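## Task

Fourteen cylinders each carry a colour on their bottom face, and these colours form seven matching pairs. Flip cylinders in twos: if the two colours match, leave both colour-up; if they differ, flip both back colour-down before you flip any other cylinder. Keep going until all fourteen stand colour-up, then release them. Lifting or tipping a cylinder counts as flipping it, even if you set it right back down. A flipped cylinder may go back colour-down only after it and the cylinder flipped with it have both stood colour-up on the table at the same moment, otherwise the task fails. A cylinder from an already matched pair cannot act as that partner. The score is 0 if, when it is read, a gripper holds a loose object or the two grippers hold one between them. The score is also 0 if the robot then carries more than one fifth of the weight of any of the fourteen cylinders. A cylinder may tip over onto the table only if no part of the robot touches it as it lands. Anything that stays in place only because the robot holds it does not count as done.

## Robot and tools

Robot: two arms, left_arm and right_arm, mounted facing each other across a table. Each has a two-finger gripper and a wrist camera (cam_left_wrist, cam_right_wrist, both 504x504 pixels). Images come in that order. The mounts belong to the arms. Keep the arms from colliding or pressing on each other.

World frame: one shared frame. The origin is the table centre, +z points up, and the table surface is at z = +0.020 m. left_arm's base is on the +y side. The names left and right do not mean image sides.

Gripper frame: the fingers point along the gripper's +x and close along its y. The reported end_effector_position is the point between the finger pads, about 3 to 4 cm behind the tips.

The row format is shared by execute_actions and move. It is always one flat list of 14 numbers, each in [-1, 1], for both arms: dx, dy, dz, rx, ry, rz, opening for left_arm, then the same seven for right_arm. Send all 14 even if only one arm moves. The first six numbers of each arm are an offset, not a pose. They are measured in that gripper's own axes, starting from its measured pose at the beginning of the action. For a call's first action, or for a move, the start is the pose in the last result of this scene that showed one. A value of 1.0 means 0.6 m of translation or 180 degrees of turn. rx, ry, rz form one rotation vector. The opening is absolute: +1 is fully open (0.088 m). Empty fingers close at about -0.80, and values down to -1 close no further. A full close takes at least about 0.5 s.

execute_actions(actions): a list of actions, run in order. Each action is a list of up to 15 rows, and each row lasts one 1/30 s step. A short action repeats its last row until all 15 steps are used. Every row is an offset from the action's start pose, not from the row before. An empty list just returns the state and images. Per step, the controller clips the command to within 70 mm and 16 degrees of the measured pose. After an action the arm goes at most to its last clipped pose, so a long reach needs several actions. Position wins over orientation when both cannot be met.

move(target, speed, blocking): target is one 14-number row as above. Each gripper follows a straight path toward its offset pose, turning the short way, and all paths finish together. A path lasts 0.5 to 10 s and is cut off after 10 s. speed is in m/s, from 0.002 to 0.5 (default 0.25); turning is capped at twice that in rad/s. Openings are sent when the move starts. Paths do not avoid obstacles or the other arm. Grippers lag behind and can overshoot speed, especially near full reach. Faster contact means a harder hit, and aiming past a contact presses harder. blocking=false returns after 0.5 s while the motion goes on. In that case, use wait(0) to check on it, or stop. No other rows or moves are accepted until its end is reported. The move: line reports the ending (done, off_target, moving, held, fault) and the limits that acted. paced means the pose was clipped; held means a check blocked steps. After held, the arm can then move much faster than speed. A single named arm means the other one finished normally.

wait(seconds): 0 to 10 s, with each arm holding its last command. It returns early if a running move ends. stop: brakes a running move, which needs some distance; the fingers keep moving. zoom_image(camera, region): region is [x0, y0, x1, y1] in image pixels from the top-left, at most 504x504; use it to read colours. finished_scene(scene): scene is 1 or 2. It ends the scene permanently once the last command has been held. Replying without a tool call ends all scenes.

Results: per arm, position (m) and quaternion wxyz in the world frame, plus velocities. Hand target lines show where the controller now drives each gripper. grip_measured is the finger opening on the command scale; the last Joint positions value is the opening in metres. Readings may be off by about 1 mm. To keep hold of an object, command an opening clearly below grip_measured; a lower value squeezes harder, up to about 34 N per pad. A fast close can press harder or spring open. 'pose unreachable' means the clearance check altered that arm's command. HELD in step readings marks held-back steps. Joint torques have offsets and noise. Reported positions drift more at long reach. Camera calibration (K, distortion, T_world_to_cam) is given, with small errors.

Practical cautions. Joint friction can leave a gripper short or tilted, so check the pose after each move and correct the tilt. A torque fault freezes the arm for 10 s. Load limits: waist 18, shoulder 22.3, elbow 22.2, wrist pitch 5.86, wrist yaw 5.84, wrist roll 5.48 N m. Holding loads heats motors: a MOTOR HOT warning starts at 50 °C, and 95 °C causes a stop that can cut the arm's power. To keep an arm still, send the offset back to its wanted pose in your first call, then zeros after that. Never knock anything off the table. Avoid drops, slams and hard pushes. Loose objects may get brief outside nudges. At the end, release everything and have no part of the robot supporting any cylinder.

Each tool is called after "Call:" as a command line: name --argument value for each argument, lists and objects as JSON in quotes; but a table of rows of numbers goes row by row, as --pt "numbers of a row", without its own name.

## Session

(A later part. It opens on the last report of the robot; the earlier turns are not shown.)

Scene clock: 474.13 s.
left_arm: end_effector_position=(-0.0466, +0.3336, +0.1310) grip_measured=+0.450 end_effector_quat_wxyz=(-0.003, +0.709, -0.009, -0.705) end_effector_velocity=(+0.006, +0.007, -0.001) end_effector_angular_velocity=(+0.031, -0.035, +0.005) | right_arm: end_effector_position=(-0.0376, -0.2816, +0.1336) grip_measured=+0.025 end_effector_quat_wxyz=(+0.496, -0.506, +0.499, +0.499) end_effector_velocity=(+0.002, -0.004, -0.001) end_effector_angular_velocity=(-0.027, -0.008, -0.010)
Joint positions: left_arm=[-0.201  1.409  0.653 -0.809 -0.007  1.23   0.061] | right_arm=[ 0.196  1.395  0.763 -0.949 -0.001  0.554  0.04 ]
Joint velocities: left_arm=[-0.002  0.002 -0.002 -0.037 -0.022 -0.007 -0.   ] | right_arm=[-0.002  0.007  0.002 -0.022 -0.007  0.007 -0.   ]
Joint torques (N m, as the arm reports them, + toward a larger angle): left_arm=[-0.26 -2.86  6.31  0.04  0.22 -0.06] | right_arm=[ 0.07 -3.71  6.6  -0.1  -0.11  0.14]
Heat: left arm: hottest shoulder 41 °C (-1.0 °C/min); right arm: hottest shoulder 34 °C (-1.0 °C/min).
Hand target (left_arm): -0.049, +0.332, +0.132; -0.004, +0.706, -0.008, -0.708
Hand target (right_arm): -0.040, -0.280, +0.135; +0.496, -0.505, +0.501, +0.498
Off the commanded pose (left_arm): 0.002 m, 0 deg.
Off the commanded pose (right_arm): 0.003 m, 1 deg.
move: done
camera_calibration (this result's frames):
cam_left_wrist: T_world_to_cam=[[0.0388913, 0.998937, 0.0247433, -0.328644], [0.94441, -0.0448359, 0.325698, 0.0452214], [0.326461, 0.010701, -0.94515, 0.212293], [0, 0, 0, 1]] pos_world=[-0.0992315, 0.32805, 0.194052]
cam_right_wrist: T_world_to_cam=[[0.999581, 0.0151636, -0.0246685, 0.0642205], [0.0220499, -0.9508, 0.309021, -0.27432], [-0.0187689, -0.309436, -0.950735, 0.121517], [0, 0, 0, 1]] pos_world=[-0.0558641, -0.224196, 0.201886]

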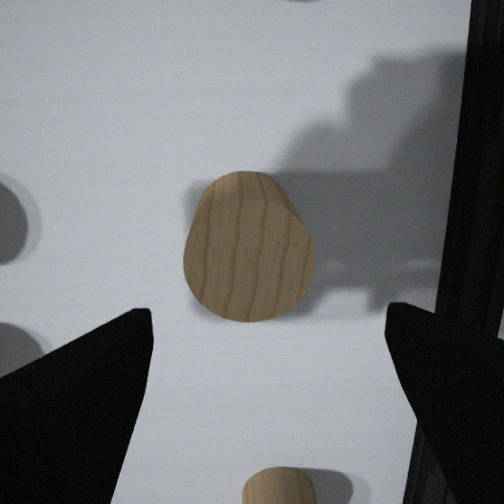

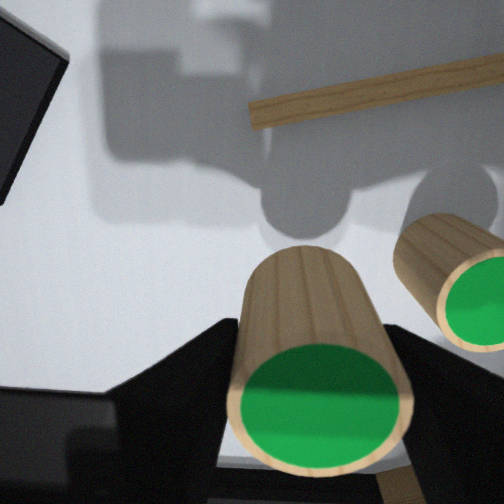

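Call:
move --target '[0.111,0.001,0.018,0,0,0,0.45,0.1,0.012,0,0,0,0,-0.35]' --speed 0.08

Call:
execute_actions --actions '[[[0,0,0,0,0,0,0.45,0,0,0,0,0,0,0.4]],[[0,0,0,0,0,0,0.45,0,0,0,0,0,0,0.4]]]'

Call:
move --target '[0,0,0,0,0,0,0.45,-0.12,0,0,0,0,0,0.4]' --speed 0.2

Scene clock: 477.47 s.
left_arm: end_effector_position=(-0.0570, +0.3308, +0.0667) grip_measured=+0.450 end_effector_quat_wxyz=(-0.002, +0.707, -0.011, -0.707) end_effector_velocity=(+0.001, +0.001, -0.003) end_effector_angular_velocity=(+0.004, -0.009, +0.005) | right_arm: end_effector_position=(-0.0458, -0.2796, +0.0786) grip_measured=+0.025 end_effector_quat_wxyz=(+0.496, -0.502, +0.497, +0.505) end_effector_velocity=(+0.002, -0.002, -0.000) end_effector_angular_velocity=(-0.002, -0.010, +0.024)
Joint positions: left_arm=[-0.243  1.638  0.535 -0.455 -0.006  1.189  0.061] | right_arm=[ 0.224  1.539  0.636 -0.665 -0.002  0.577  0.04 ]
Joint velocities: left_arm=[-0.002  0.012 -0.002  0.007 -0.007 -0.007 -0.   ] | right_arm=[ 0.002 -0.002 -0.002 -0.007  0.007 -0.022  0.   ]
Joint torques (N m, as the arm reports them, + toward a larger angle): left_arm=[-0.23 -3.22  3.7   0.52  0.02 -0.08] | right_arm=[ 0.18 -3.56  3.08  0.98  0.02  0.18]
Heat: left arm: hottest shoulder 40 °C (-2.0 °C/min); right arm: hottest shoulder 33 °C (-2.0 °C/min).
Hand target (left_arm): -0.057, +0.333, +0.065; -0.004, +0.709, -0.009, -0.706
Hand target (right_arm): -0.044, -0.283, +0.074; +0.496, -0.506, +0.499, +0.499
Off the commanded pose (left_arm): 0.003 m, 0 deg.
Off the commanded pose (right_arm): 0.006 m, 1 deg.
move: done
camera_calibration (this result's frames):
cam_left_wrist: T_world_to_cam=[[0.0397427, 0.999041, 0.0183969, -0.323419], [0.945576, -0.043554, 0.322474, 0.0757371], [0.322966, 0.00457971, -0.9464, 0.156818], [0, 0, 0, 1]] pos_world=[-0.109409, 0.32569, 0.129939]
cam_right_wrist: T_world_to_cam=[[0.999291, 0.0196515, -0.0321253, 0.0728413], [0.0283663, -0.953873, 0.298866, -0.25501], [-0.0247703, -0.299565, -0.953754, 0.0724797], [0, 0, 0, 1]] pos_world=[-0.0637605, -0.222967, 0.147682]

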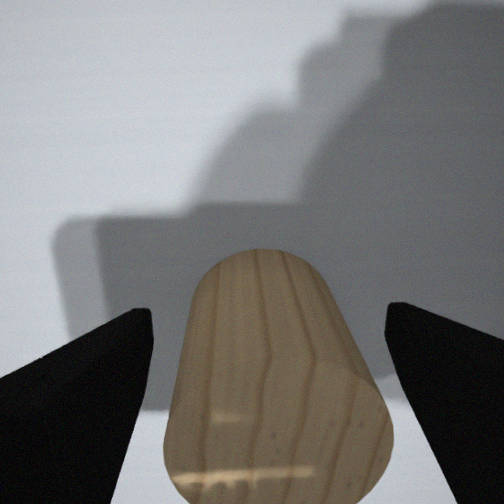

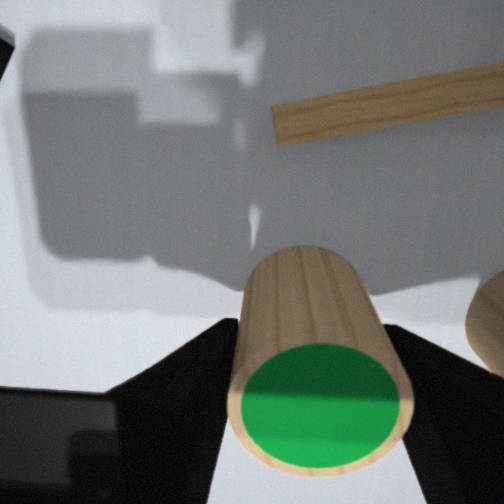

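Scene clock: 478.47 s.
left_arm: end_effector_position=(-0.0570, +0.3308, +0.0667) grip_measured=+0.450 end_effector_quat_wxyz=(-0.001, +0.707, -0.011, -0.707) end_effector_velocity=(-0.001, +0.003, +0.000) end_effector_angular_velocity=(+0.010, +0.004, +0.005) | right_arm: end_effector_position=(-0.0461, -0.2792, +0.0786) grip_measured=+0.400 end_effector_quat_wxyz=(+0.496, -0.502, +0.496, +0.506) end_effector_velocity=(-0.004, +0.003, +0.000) end_effector_angular_velocity=(+0.014, +0.018, +0.010)
Joint positions: left_arm=[-0.243  1.638  0.535 -0.455 -0.006  1.189  0.061] | right_arm=[ 0.224  1.539  0.636 -0.662 -0.002  0.577  0.059]
Joint velocities: left_arm=[-0.002 -0.002 -0.002 -0.007  0.007 -0.007  0.   ] | right_arm=[ 0.002 -0.002 -0.002  0.022 -0.007 -0.007  0.   ]
Joint torques (N m, as the arm reports them, + toward a larger angle): left_arm=[-0.05 -3.83  4.21  0.24  0.03 -0.01] | right_arm=[ 0.04 -4.85  4.51  0.12  0.03 -0.02]
Heat: left arm: hottest shoulder 40 °C (-2.0 °C/min); right arm: hottest shoulder 33 °C (-2.0 °C/min).
Hand target (left_arm): -0.057, +0.331, +0.067; -0.001, +0.707, -0.011, -0.707
Hand target (right_arm): -0.046, -0.279, +0.079; +0.496, -0.502, +0.496, +0.506
Off the commanded pose (left_arm): 0.000 m, 0 deg.
Off the commanded pose (right_arm): 0.000 m, 0 deg.
Step readings (end_effector_position; steps 1 to 15: 1st action; 16 to 30: 2nd action):
0: left_arm (-0.0570, +0.3308, +0.0667) | right_arm (-0.0458, -0.2796, +0.0786)
1: left_arm (-0.0570, +0.3308, +0.0667) | right_arm (-0.0459, -0.2796, +0.0786)
2: left_arm (-0.0570, +0.3308, +0.0667) | right_arm (-0.0459, -0.2796, +0.0786)
4: left_arm (-0.0570, +0.3308, +0.0667) | right_arm (-0.0462, -0.2793, +0.0786)
8: left_arm (-0.0570, +0.3308, +0.0667) | right_arm (-0.0461, -0.2792, +0.0786)
15: left_arm (-0.0570, +0.3308, +0.0667) | right_arm (-0.0461, -0.2792, +0.0786)
16: left_arm (-0.0570, +0.3308, +0.0667) | right_arm (-0.0461, -0.2792, +0.0786)
17: left_arm (-0.0570, +0.3308, +0.0667) | right_arm (-0.0461, -0.2792, +0.0786)
19: left_arm (-0.0570, +0.3308, +0.0667) | right_arm (-0.0461, -0.2792, +0.0786)
23: left_arm (-0.0570, +0.3308, +0.0667) | right_arm (-0.0461, -0.2792, +0.0786)
30: end_effector_position above
camera_calibration (this result's frames):
cam_left_wrist: T_world_to_cam=[[0.0397454, 0.999047, 0.01804, -0.32332], [0.945624, -0.0434407, 0.322349, 0.0757377], [0.322825, 0.0042472, -0.946449, 0.156935], [0, 0, 0, 1]] pos_world=[-0.109432, 0.325635, 0.12995]
cam_right_wrist: T_world_to_cam=[[0.999241, 0.0200949, -0.033364, 0.0733983], [0.0291109, -0.954428, 0.297017, -0.254624], [-0.025875, -0.297763, -0.954289, 0.0730781], [0, 0, 0, 1]] pos_world=[-0.0640394, -0.222735, 0.147814]

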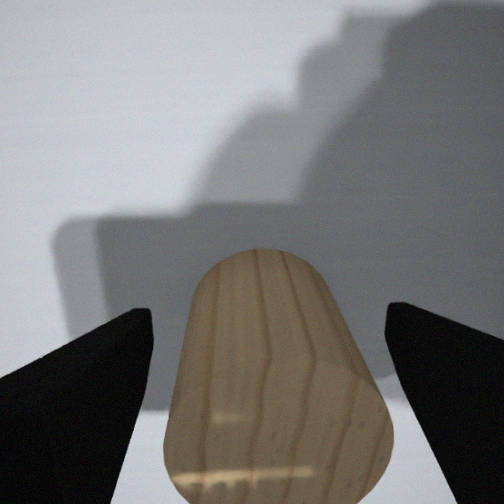

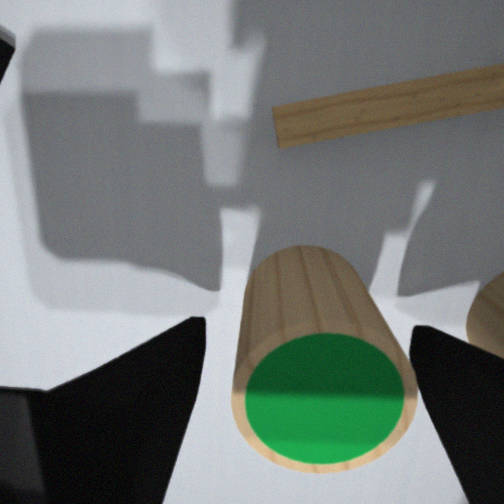

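Scene clock: 479.37 s.
left_arm: end_effector_position=(-0.0570, +0.3308, +0.0667) grip_measured=+0.450 end_effector_quat_wxyz=(-0.001, +0.707, -0.011, -0.707) end_effector_velocity=(+0.002, +0.004, -0.000) end_effector_angular_velocity=(+0.017, -0.015, +0.005) | right_arm: end_effector_position=(-0.0443, -0.2819, +0.1462) grip_measured=+0.400 end_effector_quat_wxyz=(+0.495, -0.507, +0.498, +0.500) end_effector_velocity=(-0.001, -0.003, +0.003) end_effector_angular_velocity=(-0.018, +0.014, +0.005)
Joint positions: left_arm=[-0.243  1.638  0.535 -0.455 -0.006  1.189  0.061] | right_arm=[ 0.224  1.39   0.813 -1.004 -0.002  0.577  0.059]
Joint velocities: left_arm=[-0.002  0.002  0.002 -0.022 -0.007 -0.007 -0.   ] | right_arm=[-0.002 -0.007  0.007 -0.022 -0.022 -0.007 -0.   ]
Joint torques (N m, as the arm reports them, + toward a larger angle): left_arm=[-0.06 -3.8   4.21  0.27  0.06 -0.01] | right_arm=[-0.03 -5.22  6.65 -0.08  0.02 -0.04]
Heat: left arm: hottest shoulder 40 °C (-2.0 °C/min); right arm: hottest shoulder 33 °C (-2.0 °C/min).
Hand target (left_arm): -0.057, +0.331, +0.067; -0.001, +0.707, -0.011, -0.707
Hand target (right_arm): -0.046, -0.279, +0.151; +0.496, -0.502, +0.496, +0.506
Off the commanded pose (left_arm): 0.000 m, 0 deg.
Off the commanded pose (right_arm): 0.005 m, 1 deg.
move: done
camera_calibration (this result's frames):
cam_left_wrist: T_world_to_cam=[[0.0397454, 0.999047, 0.01804, -0.32332], [0.945624, -0.0434407, 0.322349, 0.0757377], [0.322825, 0.0042472, -0.946449, 0.156935], [0, 0, 0, 1]] pos_world=[-0.109432, 0.325635, 0.12995]
cam_right_wrist: T_world_to_cam=[[0.999501, 0.019709, -0.0246899, 0.0725452], [0.0263966, -0.950394, 0.309926, -0.278162], [-0.0173568, -0.310423, -0.95044, 0.133047], [0, 0, 0, 1]] pos_world=[-0.0628572, -0.224492, 0.214454]

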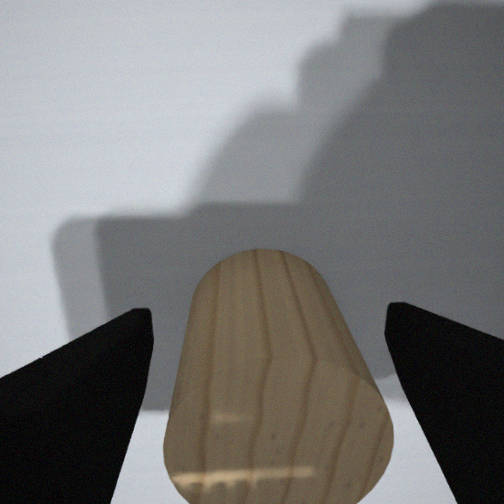

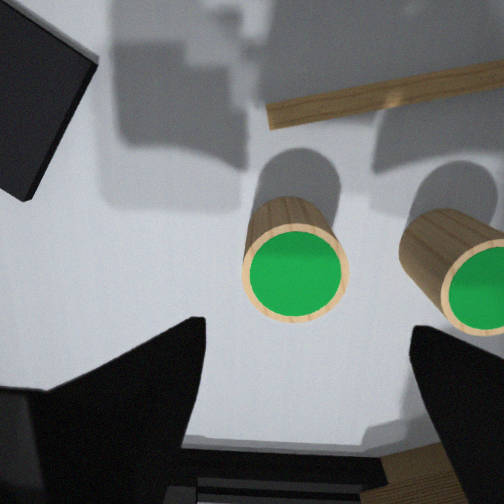

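Call:
execute_actions --actions '[[[0,0.003,-0.004,0,0,0,0.3,0,0,0,0,0,0,0.4]],[[0,0,0,0,0,0,-0.35,0,0,0,0,0,0,0.4]],[[0,0,0,0,0,0,-0.35,0,0,0,0,0,0,0.4]]]'

Call:
move --target '[-0.14,0,0,-0.004,0,0,-0.35,0,0,0,0.003,0,0,0.4]' --speed 0.2

Call:
move --target '[-0.142,0.487,-0.068,0,0,0.503,-0.35,-0.135,-0.048,0.27,0,-0.498,0,0.7]' --speed 0.4

Scene clock: 483.27 s.
left_arm: end_effector_position=(-0.0549, +0.3298, +0.0667) grip_measured=+0.033 end_effector_quat_wxyz=(-0.001, +0.707, -0.011, -0.707) end_effector_velocity=(-0.001, +0.004, -0.001) end_effector_angular_velocity=(+0.014, +0.003, +0.029) | right_arm: end_effector_position=(-0.0443, -0.2819, +0.1465) grip_measured=+0.400 end_effector_quat_wxyz=(+0.495, -0.507, +0.498, +0.500) end_effector_velocity=(+0.002, -0.002, -0.000) end_effector_angular_velocity=(-0.010, +0.002, -0.000)
Joint positions: left_arm=[-0.232  1.638  0.535 -0.454 -0.007  1.199  0.041] | right_arm=[ 0.224  1.39   0.814 -1.005 -0.002  0.577  0.059]
Joint velocities: left_arm=[-0.007  0.002 -0.002 -0.007  0.007 -0.037 -0.   ] | right_arm=[-0.007 -0.002 -0.002 -0.007 -0.007 -0.007 -0.   ]
Joint torques (N m, as the arm reports them, + toward a larger angle): left_arm=[ 0.02 -3.81  4.2   0.24  0.04  0.02] | right_arm=[ 0.03 -4.55  5.4   0.08  0.02 -0.02]
Heat: left arm: hottest shoulder 39 °C (-3.0 °C/min); right arm: hottest shoulder 33 °C (-2.0 °C/min).
Hand target (left_arm): -0.055, +0.330, +0.067; -0.001, +0.707, -0.011, -0.707
Hand target (right_arm): -0.044, -0.282, +0.147; +0.495, -0.507, +0.498, +0.500
Off the commanded pose (left_arm): 0.000 m, 0 deg.
Off the commanded pose (right_arm): 0.000 m, 0 deg.
Step readings (end_effector_position; steps 1 to 15: 1st action; 16 to 30: 2nd action; 31 to 45: 3rd action):
0: left_arm (-0.0570, +0.3308, +0.0667) | right_arm (-0.0443, -0.2819, +0.1465)
1: left_arm (-0.0568, +0.3307, +0.0667) | right_arm (-0.0443, -0.2819, +0.1465)
2: left_arm (-0.0563, +0.3305, +0.0667) | right_arm (-0.0443, -0.2819, +0.1465)
4: left_arm (-0.0555, +0.3301, +0.0667) | right_arm (-0.0443, -0.2819, +0.1465)
8: left_arm (-0.0550, +0.3299, +0.0667) | right_arm (-0.0443, -0.2819, +0.1465)
15: left_arm (-0.0549, +0.3299, +0.0667) | right_arm (-0.0443, -0.2819, +0.1465)
16: left_arm (-0.0549, +0.3299, +0.0667) | right_arm (-0.0443, -0.2819, +0.1465)
17: left_arm (-0.0549, +0.3299, +0.0667) | right_arm (-0.0443, -0.2819, +0.1465)
19: left_arm (-0.0549, +0.3298, +0.0667) | right_arm (-0.0443, -0.2819, +0.1465)
23: left_arm (-0.0549, +0.3298, +0.0667) | right_arm (-0.0443, -0.2819, +0.1465)
30: left_arm (-0.0549, +0.3298, +0.0667) | right_arm (-0.0443, -0.2819, +0.1465)
31: left_arm (-0.0549, +0.3298, +0.0667) | right_arm (-0.0443, -0.2819, +0.1465)
32: left_arm (-0.0549, +0.3298, +0.0667) | right_arm (-0.0443, -0.2819, +0.1465)
34: left_arm (-0.0549, +0.3298, +0.0667) | right_arm (-0.0443, -0.2819, +0.1465)
38: left_arm (-0.0549, +0.3298, +0.0667) | right_arm (-0.0443, -0.2819, +0.1465)
45: end_effector_position above
camera_calibration (this result's frames):
cam_left_wrist: T_world_to_cam=[[0.0389706, 0.999086, 0.0175644, -0.322443], [0.94554, -0.0425554, 0.322711, 0.0733062], [0.323164, 0.00403166, -0.946335, 0.156317], [0, 0, 0, 1]] pos_world=[-0.107264, 0.324637, 0.129935]
cam_right_wrist: T_world_to_cam=[[0.999508, 0.0193278, -0.0246899, 0.0723951], [0.026034, -0.950404, 0.309926, -0.278225], [-0.0174752, -0.310416, -0.95044, 0.133394], [0, 0, 0, 1]] pos_world=[-0.0627851, -0.224418, 0.214799]

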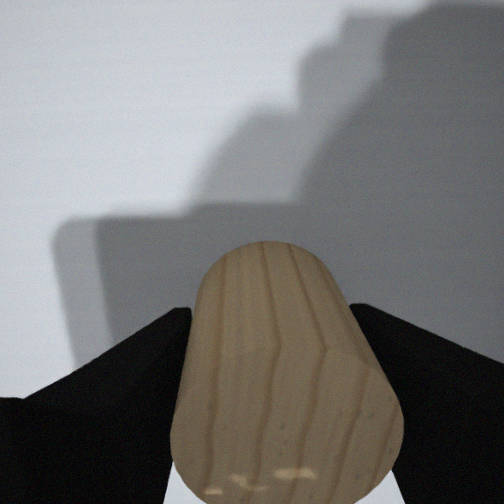

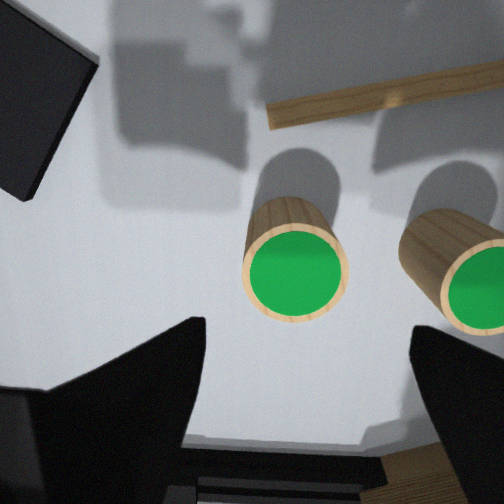

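Scene clock: 484.20 s.
left_arm: end_effector_position=(-0.0538, +0.3337, +0.1461) grip_measured=+0.033 end_effector_quat_wxyz=(-0.002, +0.710, -0.002, -0.705) end_effector_velocity=(+0.003, +0.000, +0.005) end_effector_angular_velocity=(-0.011, -0.019, -0.010) | right_arm: end_effector_position=(-0.0443, -0.2819, +0.1465) grip_measured=+0.400 end_effector_quat_wxyz=(+0.496, -0.506, +0.498, +0.499) end_effector_velocity=(+0.001, -0.002, -0.000) end_effector_angular_velocity=(-0.010, +0.002, -0.010)
Joint positions: left_arm=[-0.235  1.394  0.709 -0.888 -0.007  1.185  0.041] | right_arm=[ 0.224  1.39   0.814 -1.005 -0.002  0.58   0.059]
Joint velocities: left_arm=[-0.002 -0.017  0.007 -0.022 -0.022  0.007 -0.   ] | right_arm=[-0.002 -0.002 -0.002 -0.007 -0.007  0.007 -0.   ]
Joint torques (N m, as the arm reports them, + toward a larger angle): left_arm=[-0.26 -4.31  6.6  -0.02  0.04 -0.09] | right_arm=[ 0.05 -4.54  5.39  0.1   0.02  0.17]
Heat: left arm: hottest shoulder 39 °C (-3.0 °C/min); right arm: hottest shoulder 33 °C (-2.0 °C/min).
Hand target (left_arm): -0.056, +0.331, +0.150; +0.003, +0.707, -0.007, -0.707
Hand target (right_arm): -0.044, -0.282, +0.147; +0.497, -0.505, +0.500, +0.498
Off the commanded pose (left_arm): 0.005 m, 1 deg.
Off the commanded pose (right_arm): 0.000 m, 0 deg.
move: done
camera_calibration (this result's frames):
cam_left_wrist: T_world_to_cam=[[0.0273771, 0.999073, 0.0332241, -0.330736], [0.94395, -0.0367754, 0.328034, 0.0440736], [0.328952, 0.0223812, -0.944081, 0.224964], [0, 0, 0, 1]] pos_world=[-0.106551, 0.327016, 0.208915]
cam_right_wrist: T_world_to_cam=[[0.999563, 0.0162779, -0.0246594, 0.0715334], [0.0231242, -0.950484, 0.309914, -0.278374], [-0.0183936, -0.310348, -0.950445, 0.133373], [0, 0, 0, 1]] pos_world=[-0.0626118, -0.224362, 0.214799]

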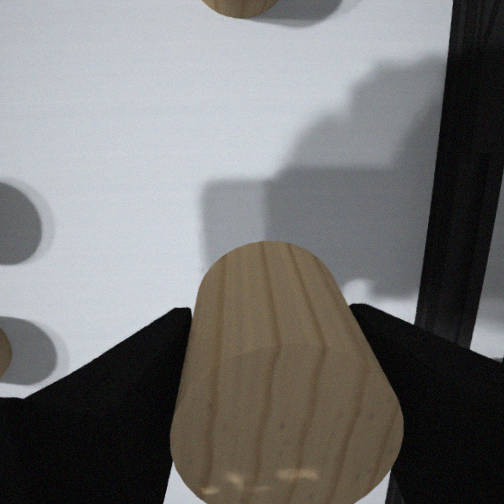

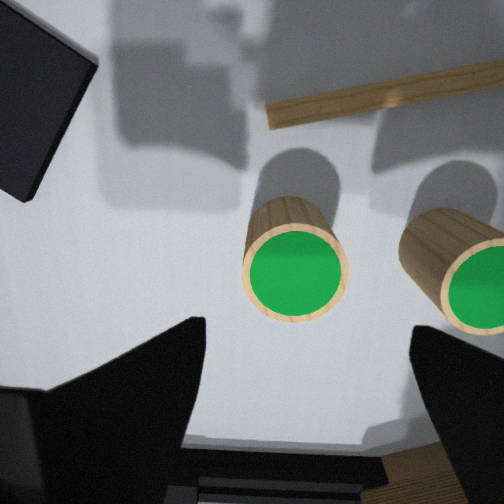

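Scene clock: 486.83 s.
left_arm: end_effector_position=(-0.0162, +0.0443, +0.2312) grip_measured=+0.032 end_effector_quat_wxyz=(+0.495, +0.500, -0.506, -0.499) end_effector_velocity=(-0.002, -0.001, -0.004) end_effector_angular_velocity=(+0.012, +0.006, -0.010) | right_arm: end_effector_position=(-0.0201, -0.1175, +0.2328) grip_measured=+0.700 end_effector_quat_wxyz=(+0.701, +0.006, +0.007, +0.714) end_effector_velocity=(+0.001, +0.001, -0.000) end_effector_angular_velocity=(+0.011, -0.002, +0.000)
Joint positions: left_arm=[ 0.045  2.024  0.725  1.302 -0.103  1.583  0.041] | right_arm=[0.079 1.549 0.256 1.292 0.429 0.018 0.073]
Joint velocities: left_arm=[-0.002  0.007  0.002 -0.007  0.007 -0.007 -0.   ] | right_arm=[-0.007  0.022 -0.002  0.037 -0.007 -0.007  0.   ]
Joint torques (N m, as the arm reports them, + toward a larger angle): left_arm=[ 0.07 -6.16  5.86  2.12  0.2   0.05] | right_arm=[-0.21 -3.61  2.87  1.97 -0.08 -0.16]
Heat: left arm: hottest shoulder 39 °C (-4.0 °C/min); right arm: hottest shoulder 33 °C (-2.0 °C/min).
Hand target (left_arm): -0.016, +0.042, +0.233; +0.496, +0.497, -0.510, -0.497
Hand target (right_arm): -0.019, -0.119, +0.226; +0.700, -0.005, +0.007, +0.714
Off the commanded pose (left_arm): 0.003 m, 0 deg.
Off the commanded pose (right_arm): 0.007 m, 2 deg.
move: done
camera_calibration (this result's frames):
cam_left_wrist: T_world_to_cam=[[0.0336583, 0.0292464, -0.999005, 0.236314], [0.949132, 0.312182, 0.0411172, 0.0210114], [0.313074, -0.949572, -0.0172512, 0.127929], [0, 0, 0, 1]] pos_world=[-0.0679478, 0.108007, 0.237422]
cam_right_wrist: T_world_to_cam=[[0.998792, 0.0473965, -0.0129535, 0.0477751], [0.00193366, -0.301345, -0.953513, 0.220481], [-0.0490966, 0.952337, -0.301072, 0.263384], [0, 0, 0, 1]] pos_world=[-0.0352125, -0.186654, 0.290148]

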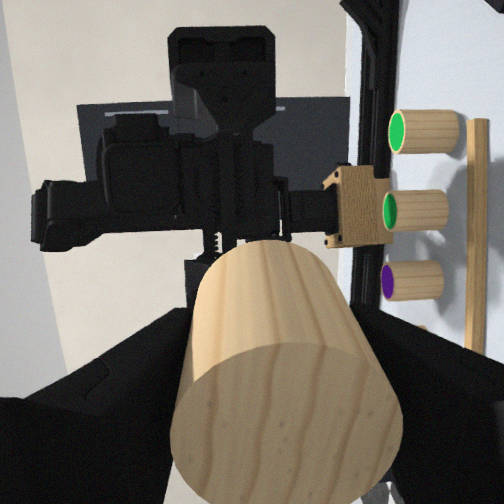

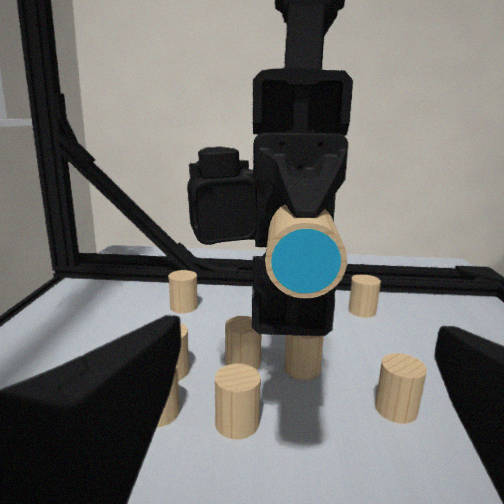

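Call:
move --target '[0,0,0,0,0,0,-0.35,0.198,-0.009,-0.006,-0.004,0,-0.003,0.7]' --speed 0.12

Call:
execute_actions --actions '[[[0,0,0,0,0,0,-0.35,0,0,0,0,0,0,-0.35]],[[0,0,0,0,0,0,-0.35,0,0,0,0,0,0,-0.35]],[[0,0,0,0,0,0,0.6,0,0,0,0,0,0,-0.35]]]'

Call:
move --target '[-0.08,0,0,-0.003,0,0,0.6,-0.15,0,0,-0.004,0,0,-0.35]' --speed 0.2

Call:
move --target '[-0.013,-0.15,0.072,0,0,-0.495,0.45,-0.335,0.182,-0.155,0,0.503,0,-0.35]' --speed 0.4

Scene clock: 492.27 s.
left_arm: end_effector_position=(-0.0163, +0.0442, +0.2311) grip_measured=+0.032 end_effector_quat_wxyz=(+0.495, +0.500, -0.506, -0.499) end_effector_velocity=(+0.000, +0.002, -0.003) end_effector_angular_velocity=(+0.012, +0.006, +0.005) | right_arm: end_effector_position=(-0.0173, -0.0018, +0.2320) grip_measured=+0.700 end_effector_quat_wxyz=(+0.704, +0.006, +0.003, +0.710) end_effector_velocity=(-0.000, +0.001, +0.003) end_effector_angular_velocity=(+0.012, -0.019, -0.005)
Joint positions: left_arm=[ 0.045  2.025  0.725  1.303 -0.102  1.583  0.041] | right_arm=[-0.085  1.895  0.687  1.213  0.275  0.011  0.073]
Joint velocities: left_arm=[-0.002 -0.002 -0.007 -0.007 -0.007 -0.007 -0.   ] | right_arm=[ 0.002  0.002  0.007  0.007  0.007 -0.022 -0.   ]
Joint torques (N m, as the arm reports them, + toward a larger angle): left_arm=[-0.08 -7.01  4.72  1.66 -0.02 -0.04] | right_arm=[-0.26 -6.62  5.94  1.63 -0.14 -0.19]
Heat: left arm: hottest shoulder 40 °C (-4.1 °C/min); right arm: hottest shoulder 33 °C (-2.0 °C/min).
Hand target (left_arm): -0.016, +0.044, +0.231; +0.495, +0.500, -0.506, -0.499
Hand target (right_arm): -0.017, +0.001, +0.229; +0.704, +0.001, +0.002, +0.710
Off the commanded pose (left_arm): 0.000 m, 0 deg.
Off the commanded pose (right_arm): 0.004 m, 1 deg.
move: done
camera_calibration (this result's frames):
cam_left_wrist: T_world_to_cam=[[0.0340088, 0.028851, -0.999005, 0.236199], [0.949237, 0.311837, 0.0413204, 0.0210847], [0.312719, -0.949698, -0.0167812, 0.127742], [0, 0, 0, 1]] pos_world=[-0.0679947, 0.107927, 0.237236]
cam_right_wrist: T_world_to_cam=[[0.999252, 0.0379209, -0.00754491, 0.0381817], [0.00398278, -0.295055, -0.955472, 0.255125], [-0.0384586, 0.954728, -0.294985, 0.151887], [0, 0, 0, 1]] pos_world=[-0.0333279, -0.0711827, 0.288858]

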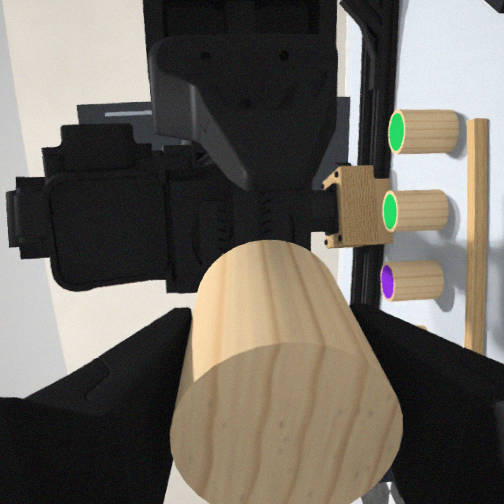

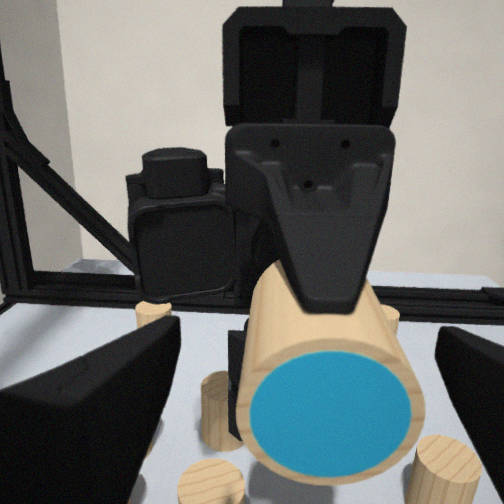

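Scene clock: 493.77 s.
left_arm: end_effector_position=(-0.0173, +0.0442, +0.2311) grip_measured=+0.592 end_effector_quat_wxyz=(+0.495, +0.499, -0.507, -0.499) end_effector_velocity=(+0.000, +0.001, -0.001) end_effector_angular_velocity=(+0.007, -0.008, +0.005) | right_arm: end_effector_position=(-0.0160, -0.0016, +0.2320) grip_measured=+0.026 end_effector_quat_wxyz=(+0.705, +0.006, +0.003, +0.709) end_effector_velocity=(-0.002, -0.002, -0.003) end_effector_angular_velocity=(-0.012, +0.004, +0.010)
Joint positions: left_arm=[ 0.043  2.025  0.725  1.303 -0.102  1.583  0.068] | right_arm=[-0.087  1.895  0.687  1.213  0.277  0.011  0.04 ]
Joint velocities: left_arm=[-0.002 -0.002 -0.002 -0.007 -0.007  0.007  0.004] | right_arm=[ 0.002 -0.002 -0.007 -0.007 -0.007  0.007 -0.   ]
Joint torques (N m, as the arm reports them, + toward a larger angle): left_arm=[-0.06 -6.88  4.73  1.71  0.   -0.03] | right_arm=[ 0.07 -7.95  4.77  1.83  0.    0.  ]
Heat: left arm: hottest shoulder 40 °C (-4.0 °C/min); right arm: hottest shoulder 33 °C (-2.0 °C/min).
Hand target (left_arm): -0.017, +0.044, +0.231; +0.495, +0.499, -0.507, -0.499
Hand target (right_arm): -0.016, -0.002, +0.232; +0.705, +0.006, +0.003, +0.709
Off the commanded pose (left_arm): 0.000 m, 0 deg.
Off the commanded pose (right_arm): 0.000 m, 0 deg.
Step readings (end_effector_position; steps 1 to 15: 1st action; 16 to 30: 2nd action; 31 to 45: 3rd action):
0: left_arm (-0.0163, +0.0442, +0.2311) | right_arm (-0.0173, -0.0018, +0.2320)
1: left_arm (-0.0163, +0.0442, +0.2311) | right_arm (-0.0173, -0.0018, +0.2320)
2: left_arm (-0.0163, +0.0442, +0.2311) | right_arm (-0.0173, -0.0018, +0.2320)
4: left_arm (-0.0163, +0.0442, +0.2311) | right_arm (-0.0173, -0.0018, +0.2320)
8: left_arm (-0.0173, +0.0442, +0.2311) | right_arm (-0.0160, -0.0016, +0.2320)
15: left_arm (-0.0173, +0.0442, +0.2311) | right_arm (-0.0160, -0.0016, +0.2320)
16: left_arm (-0.0173, +0.0442, +0.2311) | right_arm (-0.0160, -0.0016, +0.2320)
17: left_arm (-0.0173, +0.0442, +0.2311) | right_arm (-0.0160, -0.0016, +0.2320)
19: left_arm (-0.0173, +0.0442, +0.2311) | right_arm (-0.0160, -0.0016, +0.2320)
23: left_arm (-0.0173, +0.0442, +0.2311) | right_arm (-0.0160, -0.0016, +0.2320)
30: left_arm (-0.0173, +0.0442, +0.2311) | right_arm (-0.0160, -0.0016, +0.2320)
31: left_arm (-0.0173, +0.0442, +0.2311) | right_arm (-0.0160, -0.0016, +0.2320)
32: left_arm (-0.0173, +0.0442, +0.2311) | right_arm (-0.0160, -0.0016, +0.2320)
34: left_arm (-0.0173, +0.0442, +0.2311) | right_arm (-0.0160, -0.0016, +0.2320)
38: left_arm (-0.0173, +0.0442, +0.2311) | right_arm (-0.0160, -0.0016, +0.2320)
45: end_effector_position above
camera_calibration (this result's frames):
cam_left_wrist: T_world_to_cam=[[0.0336949, 0.0287776, -0.999018, 0.23623], [0.949964, 0.309662, 0.0409605, 0.0221685], [0.310537, -0.950411, -0.0169036, 0.128136], [0, 0, 0, 1]] pos_world=[-0.0688101, 0.108119, 0.237256]
cam_right_wrist: T_world_to_cam=[[0.999403, 0.0337275, -0.00755552, 0.0368496], [0.0027346, -0.295072, -0.955471, 0.25516], [-0.0344551, 0.95488, -0.294988, 0.151807], [0, 0, 0, 1]] pos_world=[-0.0322948, -0.0709094, 0.288857]

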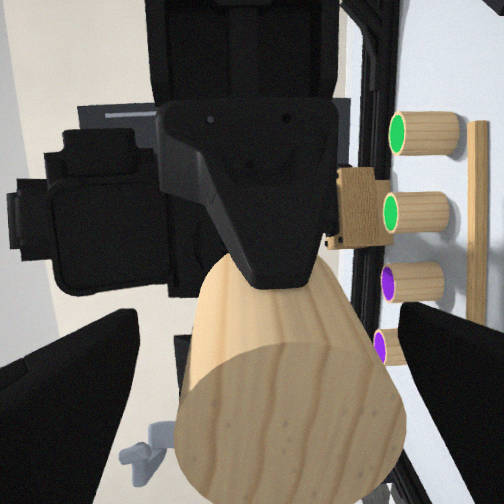

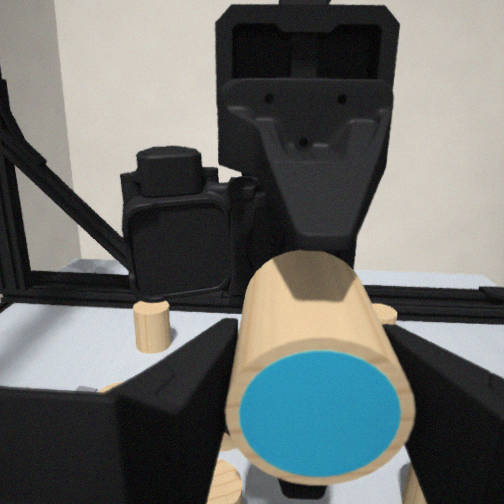

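Scene clock: 494.73 s.
left_arm: end_effector_position=(-0.0169, +0.0906, +0.2271) grip_measured=+0.600 end_effector_quat_wxyz=(+0.493, +0.500, -0.504, -0.504) end_effector_velocity=(+0.000, +0.001, +0.002) end_effector_angular_velocity=(-0.007, +0.008, +0.005) | right_arm: end_effector_position=(-0.0159, -0.0886, +0.2309) grip_measured=+0.025 end_effector_quat_wxyz=(+0.705, +0.003, +0.001, +0.709) end_effector_velocity=(+0.004, -0.003, -0.001) end_effector_angular_velocity=(-0.007, -0.010, -0.020)
Joint positions: left_arm=[ 0.027  1.931  0.528  1.396 -0.114  1.577  0.068] | right_arm=[0.016 1.658 0.351 1.311 0.379 0.005 0.04 ]
Joint velocities: left_arm=[-0.002 -0.002 -0.002  0.007 -0.007 -0.007  0.   ] | right_arm=[ 0.002 -0.012 -0.012 -0.007  0.022 -0.007 -0.   ]
Joint torques (N m, as the arm reports them, + toward a larger angle): left_arm=[-0.29 -7.1   3.82  2.03 -0.2  -0.16] | right_arm=[ 0.36 -6.51  3.15  1.99  0.1  -0.17]
Heat: left arm: hottest shoulder 40 °C (-4.0 °C/min); right arm: hottest shoulder 34 °C (-1.0 °C/min).
Hand target (left_arm): -0.017, +0.092, +0.231; +0.497, +0.497, -0.504, -0.502
Hand target (right_arm): -0.015, -0.092, +0.232; +0.705, +0.002, -0.002, +0.709
Off the commanded pose (left_arm): 0.004 m, 1 deg.
Off the commanded pose (right_arm): 0.003 m, 0 deg.
move: done
camera_calibration (this result's frames):
cam_left_wrist: T_world_to_cam=[[0.02899, 0.0389646, -0.99882, 0.229841], [0.951211, 0.305995, 0.0395452, 0.00829958], [0.307175, -0.951235, -0.0281927, 0.174584], [0, 0, 0, 1]] pos_world=[-0.0681857, 0.154576, 0.234163]
cam_right_wrist: T_world_to_cam=[[0.999406, 0.0344544, -0.00123109, 0.0383184], [0.00907153, -0.297248, -0.954757, 0.228186], [-0.0332616, 0.954178, -0.297384, 0.235089], [0, 0, 0, 1]] pos_world=[-0.0325462, -0.157809, 0.287821]

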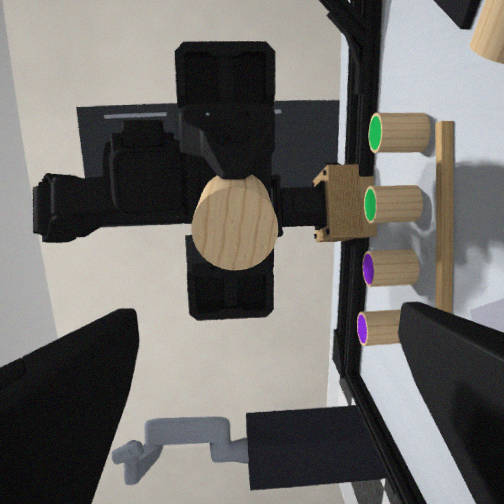

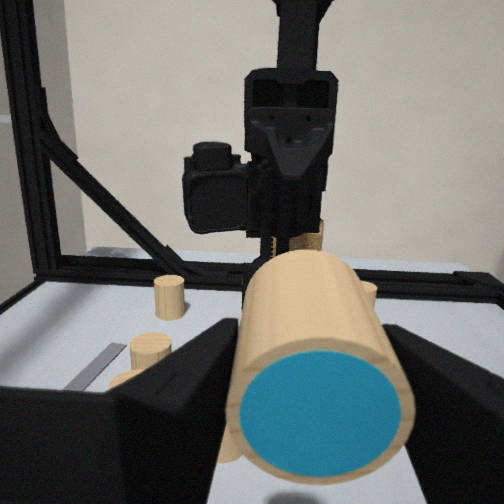

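Scene clock: 497.23 s.
left_arm: end_effector_position=(-0.0573, +0.0998, +0.1373) grip_measured=+0.450 end_effector_quat_wxyz=(+0.002, +0.710, -0.008, -0.705) end_effector_velocity=(-0.004, -0.000, +0.007) end_effector_angular_velocity=(+0.009, +0.006, -0.000) | right_arm: end_effector_position=(-0.1211, -0.2901, +0.1366) grip_measured=+0.025 end_effector_quat_wxyz=(+0.499, -0.501, +0.500, +0.500) end_effector_velocity=(-0.001, -0.003, -0.001) end_effector_angular_velocity=(-0.025, +0.005, +0.019)
Joint positions: left_arm=[-0.033  2.227  1.719 -1.051 -0.01   1.391  0.061] | right_arm=[ 0.497  1.577  0.94  -0.937 -0.001  0.863  0.04 ]
Joint velocities: left_arm=[-0.007  0.002  0.032 -0.037  0.007 -0.007 -0.   ] | right_arm=[-0.002  0.007  0.002 -0.007 -0.022 -0.022 -0.   ]
Joint torques (N m, as the arm reports them, + toward a larger angle): left_arm=[-0.29 -7.83  6.81  0.03  0.25 -0.1 ] | right_arm=[ 0.32 -4.77  6.65 -0.12 -0.07  0.16]
Heat: left arm: hottest shoulder 40 °C (-4.1 °C/min); right arm: hottest shoulder 34 °C (-1.0 °C/min).
Hand target (left_arm): -0.059, +0.099, +0.136; -0.000, +0.708, -0.006, -0.707
Hand target (right_arm): -0.124, -0.290, +0.137; +0.498, -0.501, +0.502, +0.498
Off the commanded pose (left_arm): 0.002 m, 0 deg.
Off the commanded pose (right_arm): 0.004 m, 1 deg.
move: done
camera_calibration (this result's frames):
cam_left_wrist: T_world_to_cam=[[0.0307969, 0.999349, 0.0187768, -0.0945234], [0.943899, -0.0352575, 0.328346, 0.041442], [0.328794, 0.00761142, -0.944371, 0.224552], [0, 0, 0, 1]] pos_world=[-0.110037, 0.0942139, 0.200228]
cam_right_wrist: T_world_to_cam=[[0.99958, 0.00694597, -0.0281415, 0.146008], [0.0151477, -0.952921, 0.302842, -0.282093], [-0.024713, -0.303141, -0.952625, 0.121604], [0, 0, 0, 1]] pos_world=[-0.138669, -0.232963, 0.205381]

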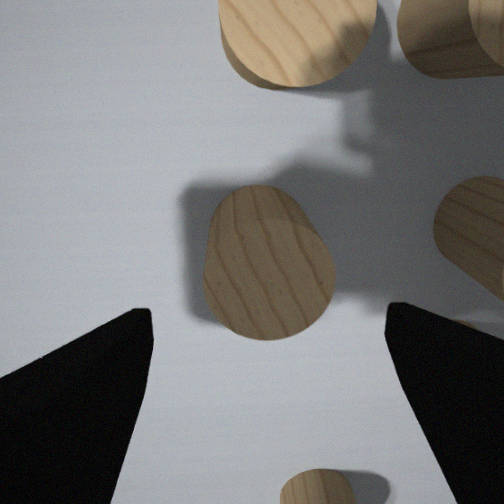

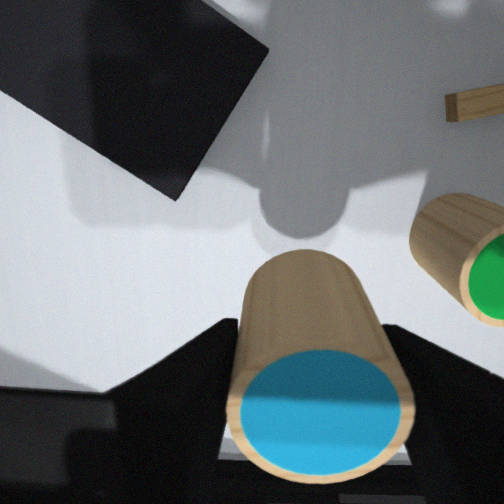

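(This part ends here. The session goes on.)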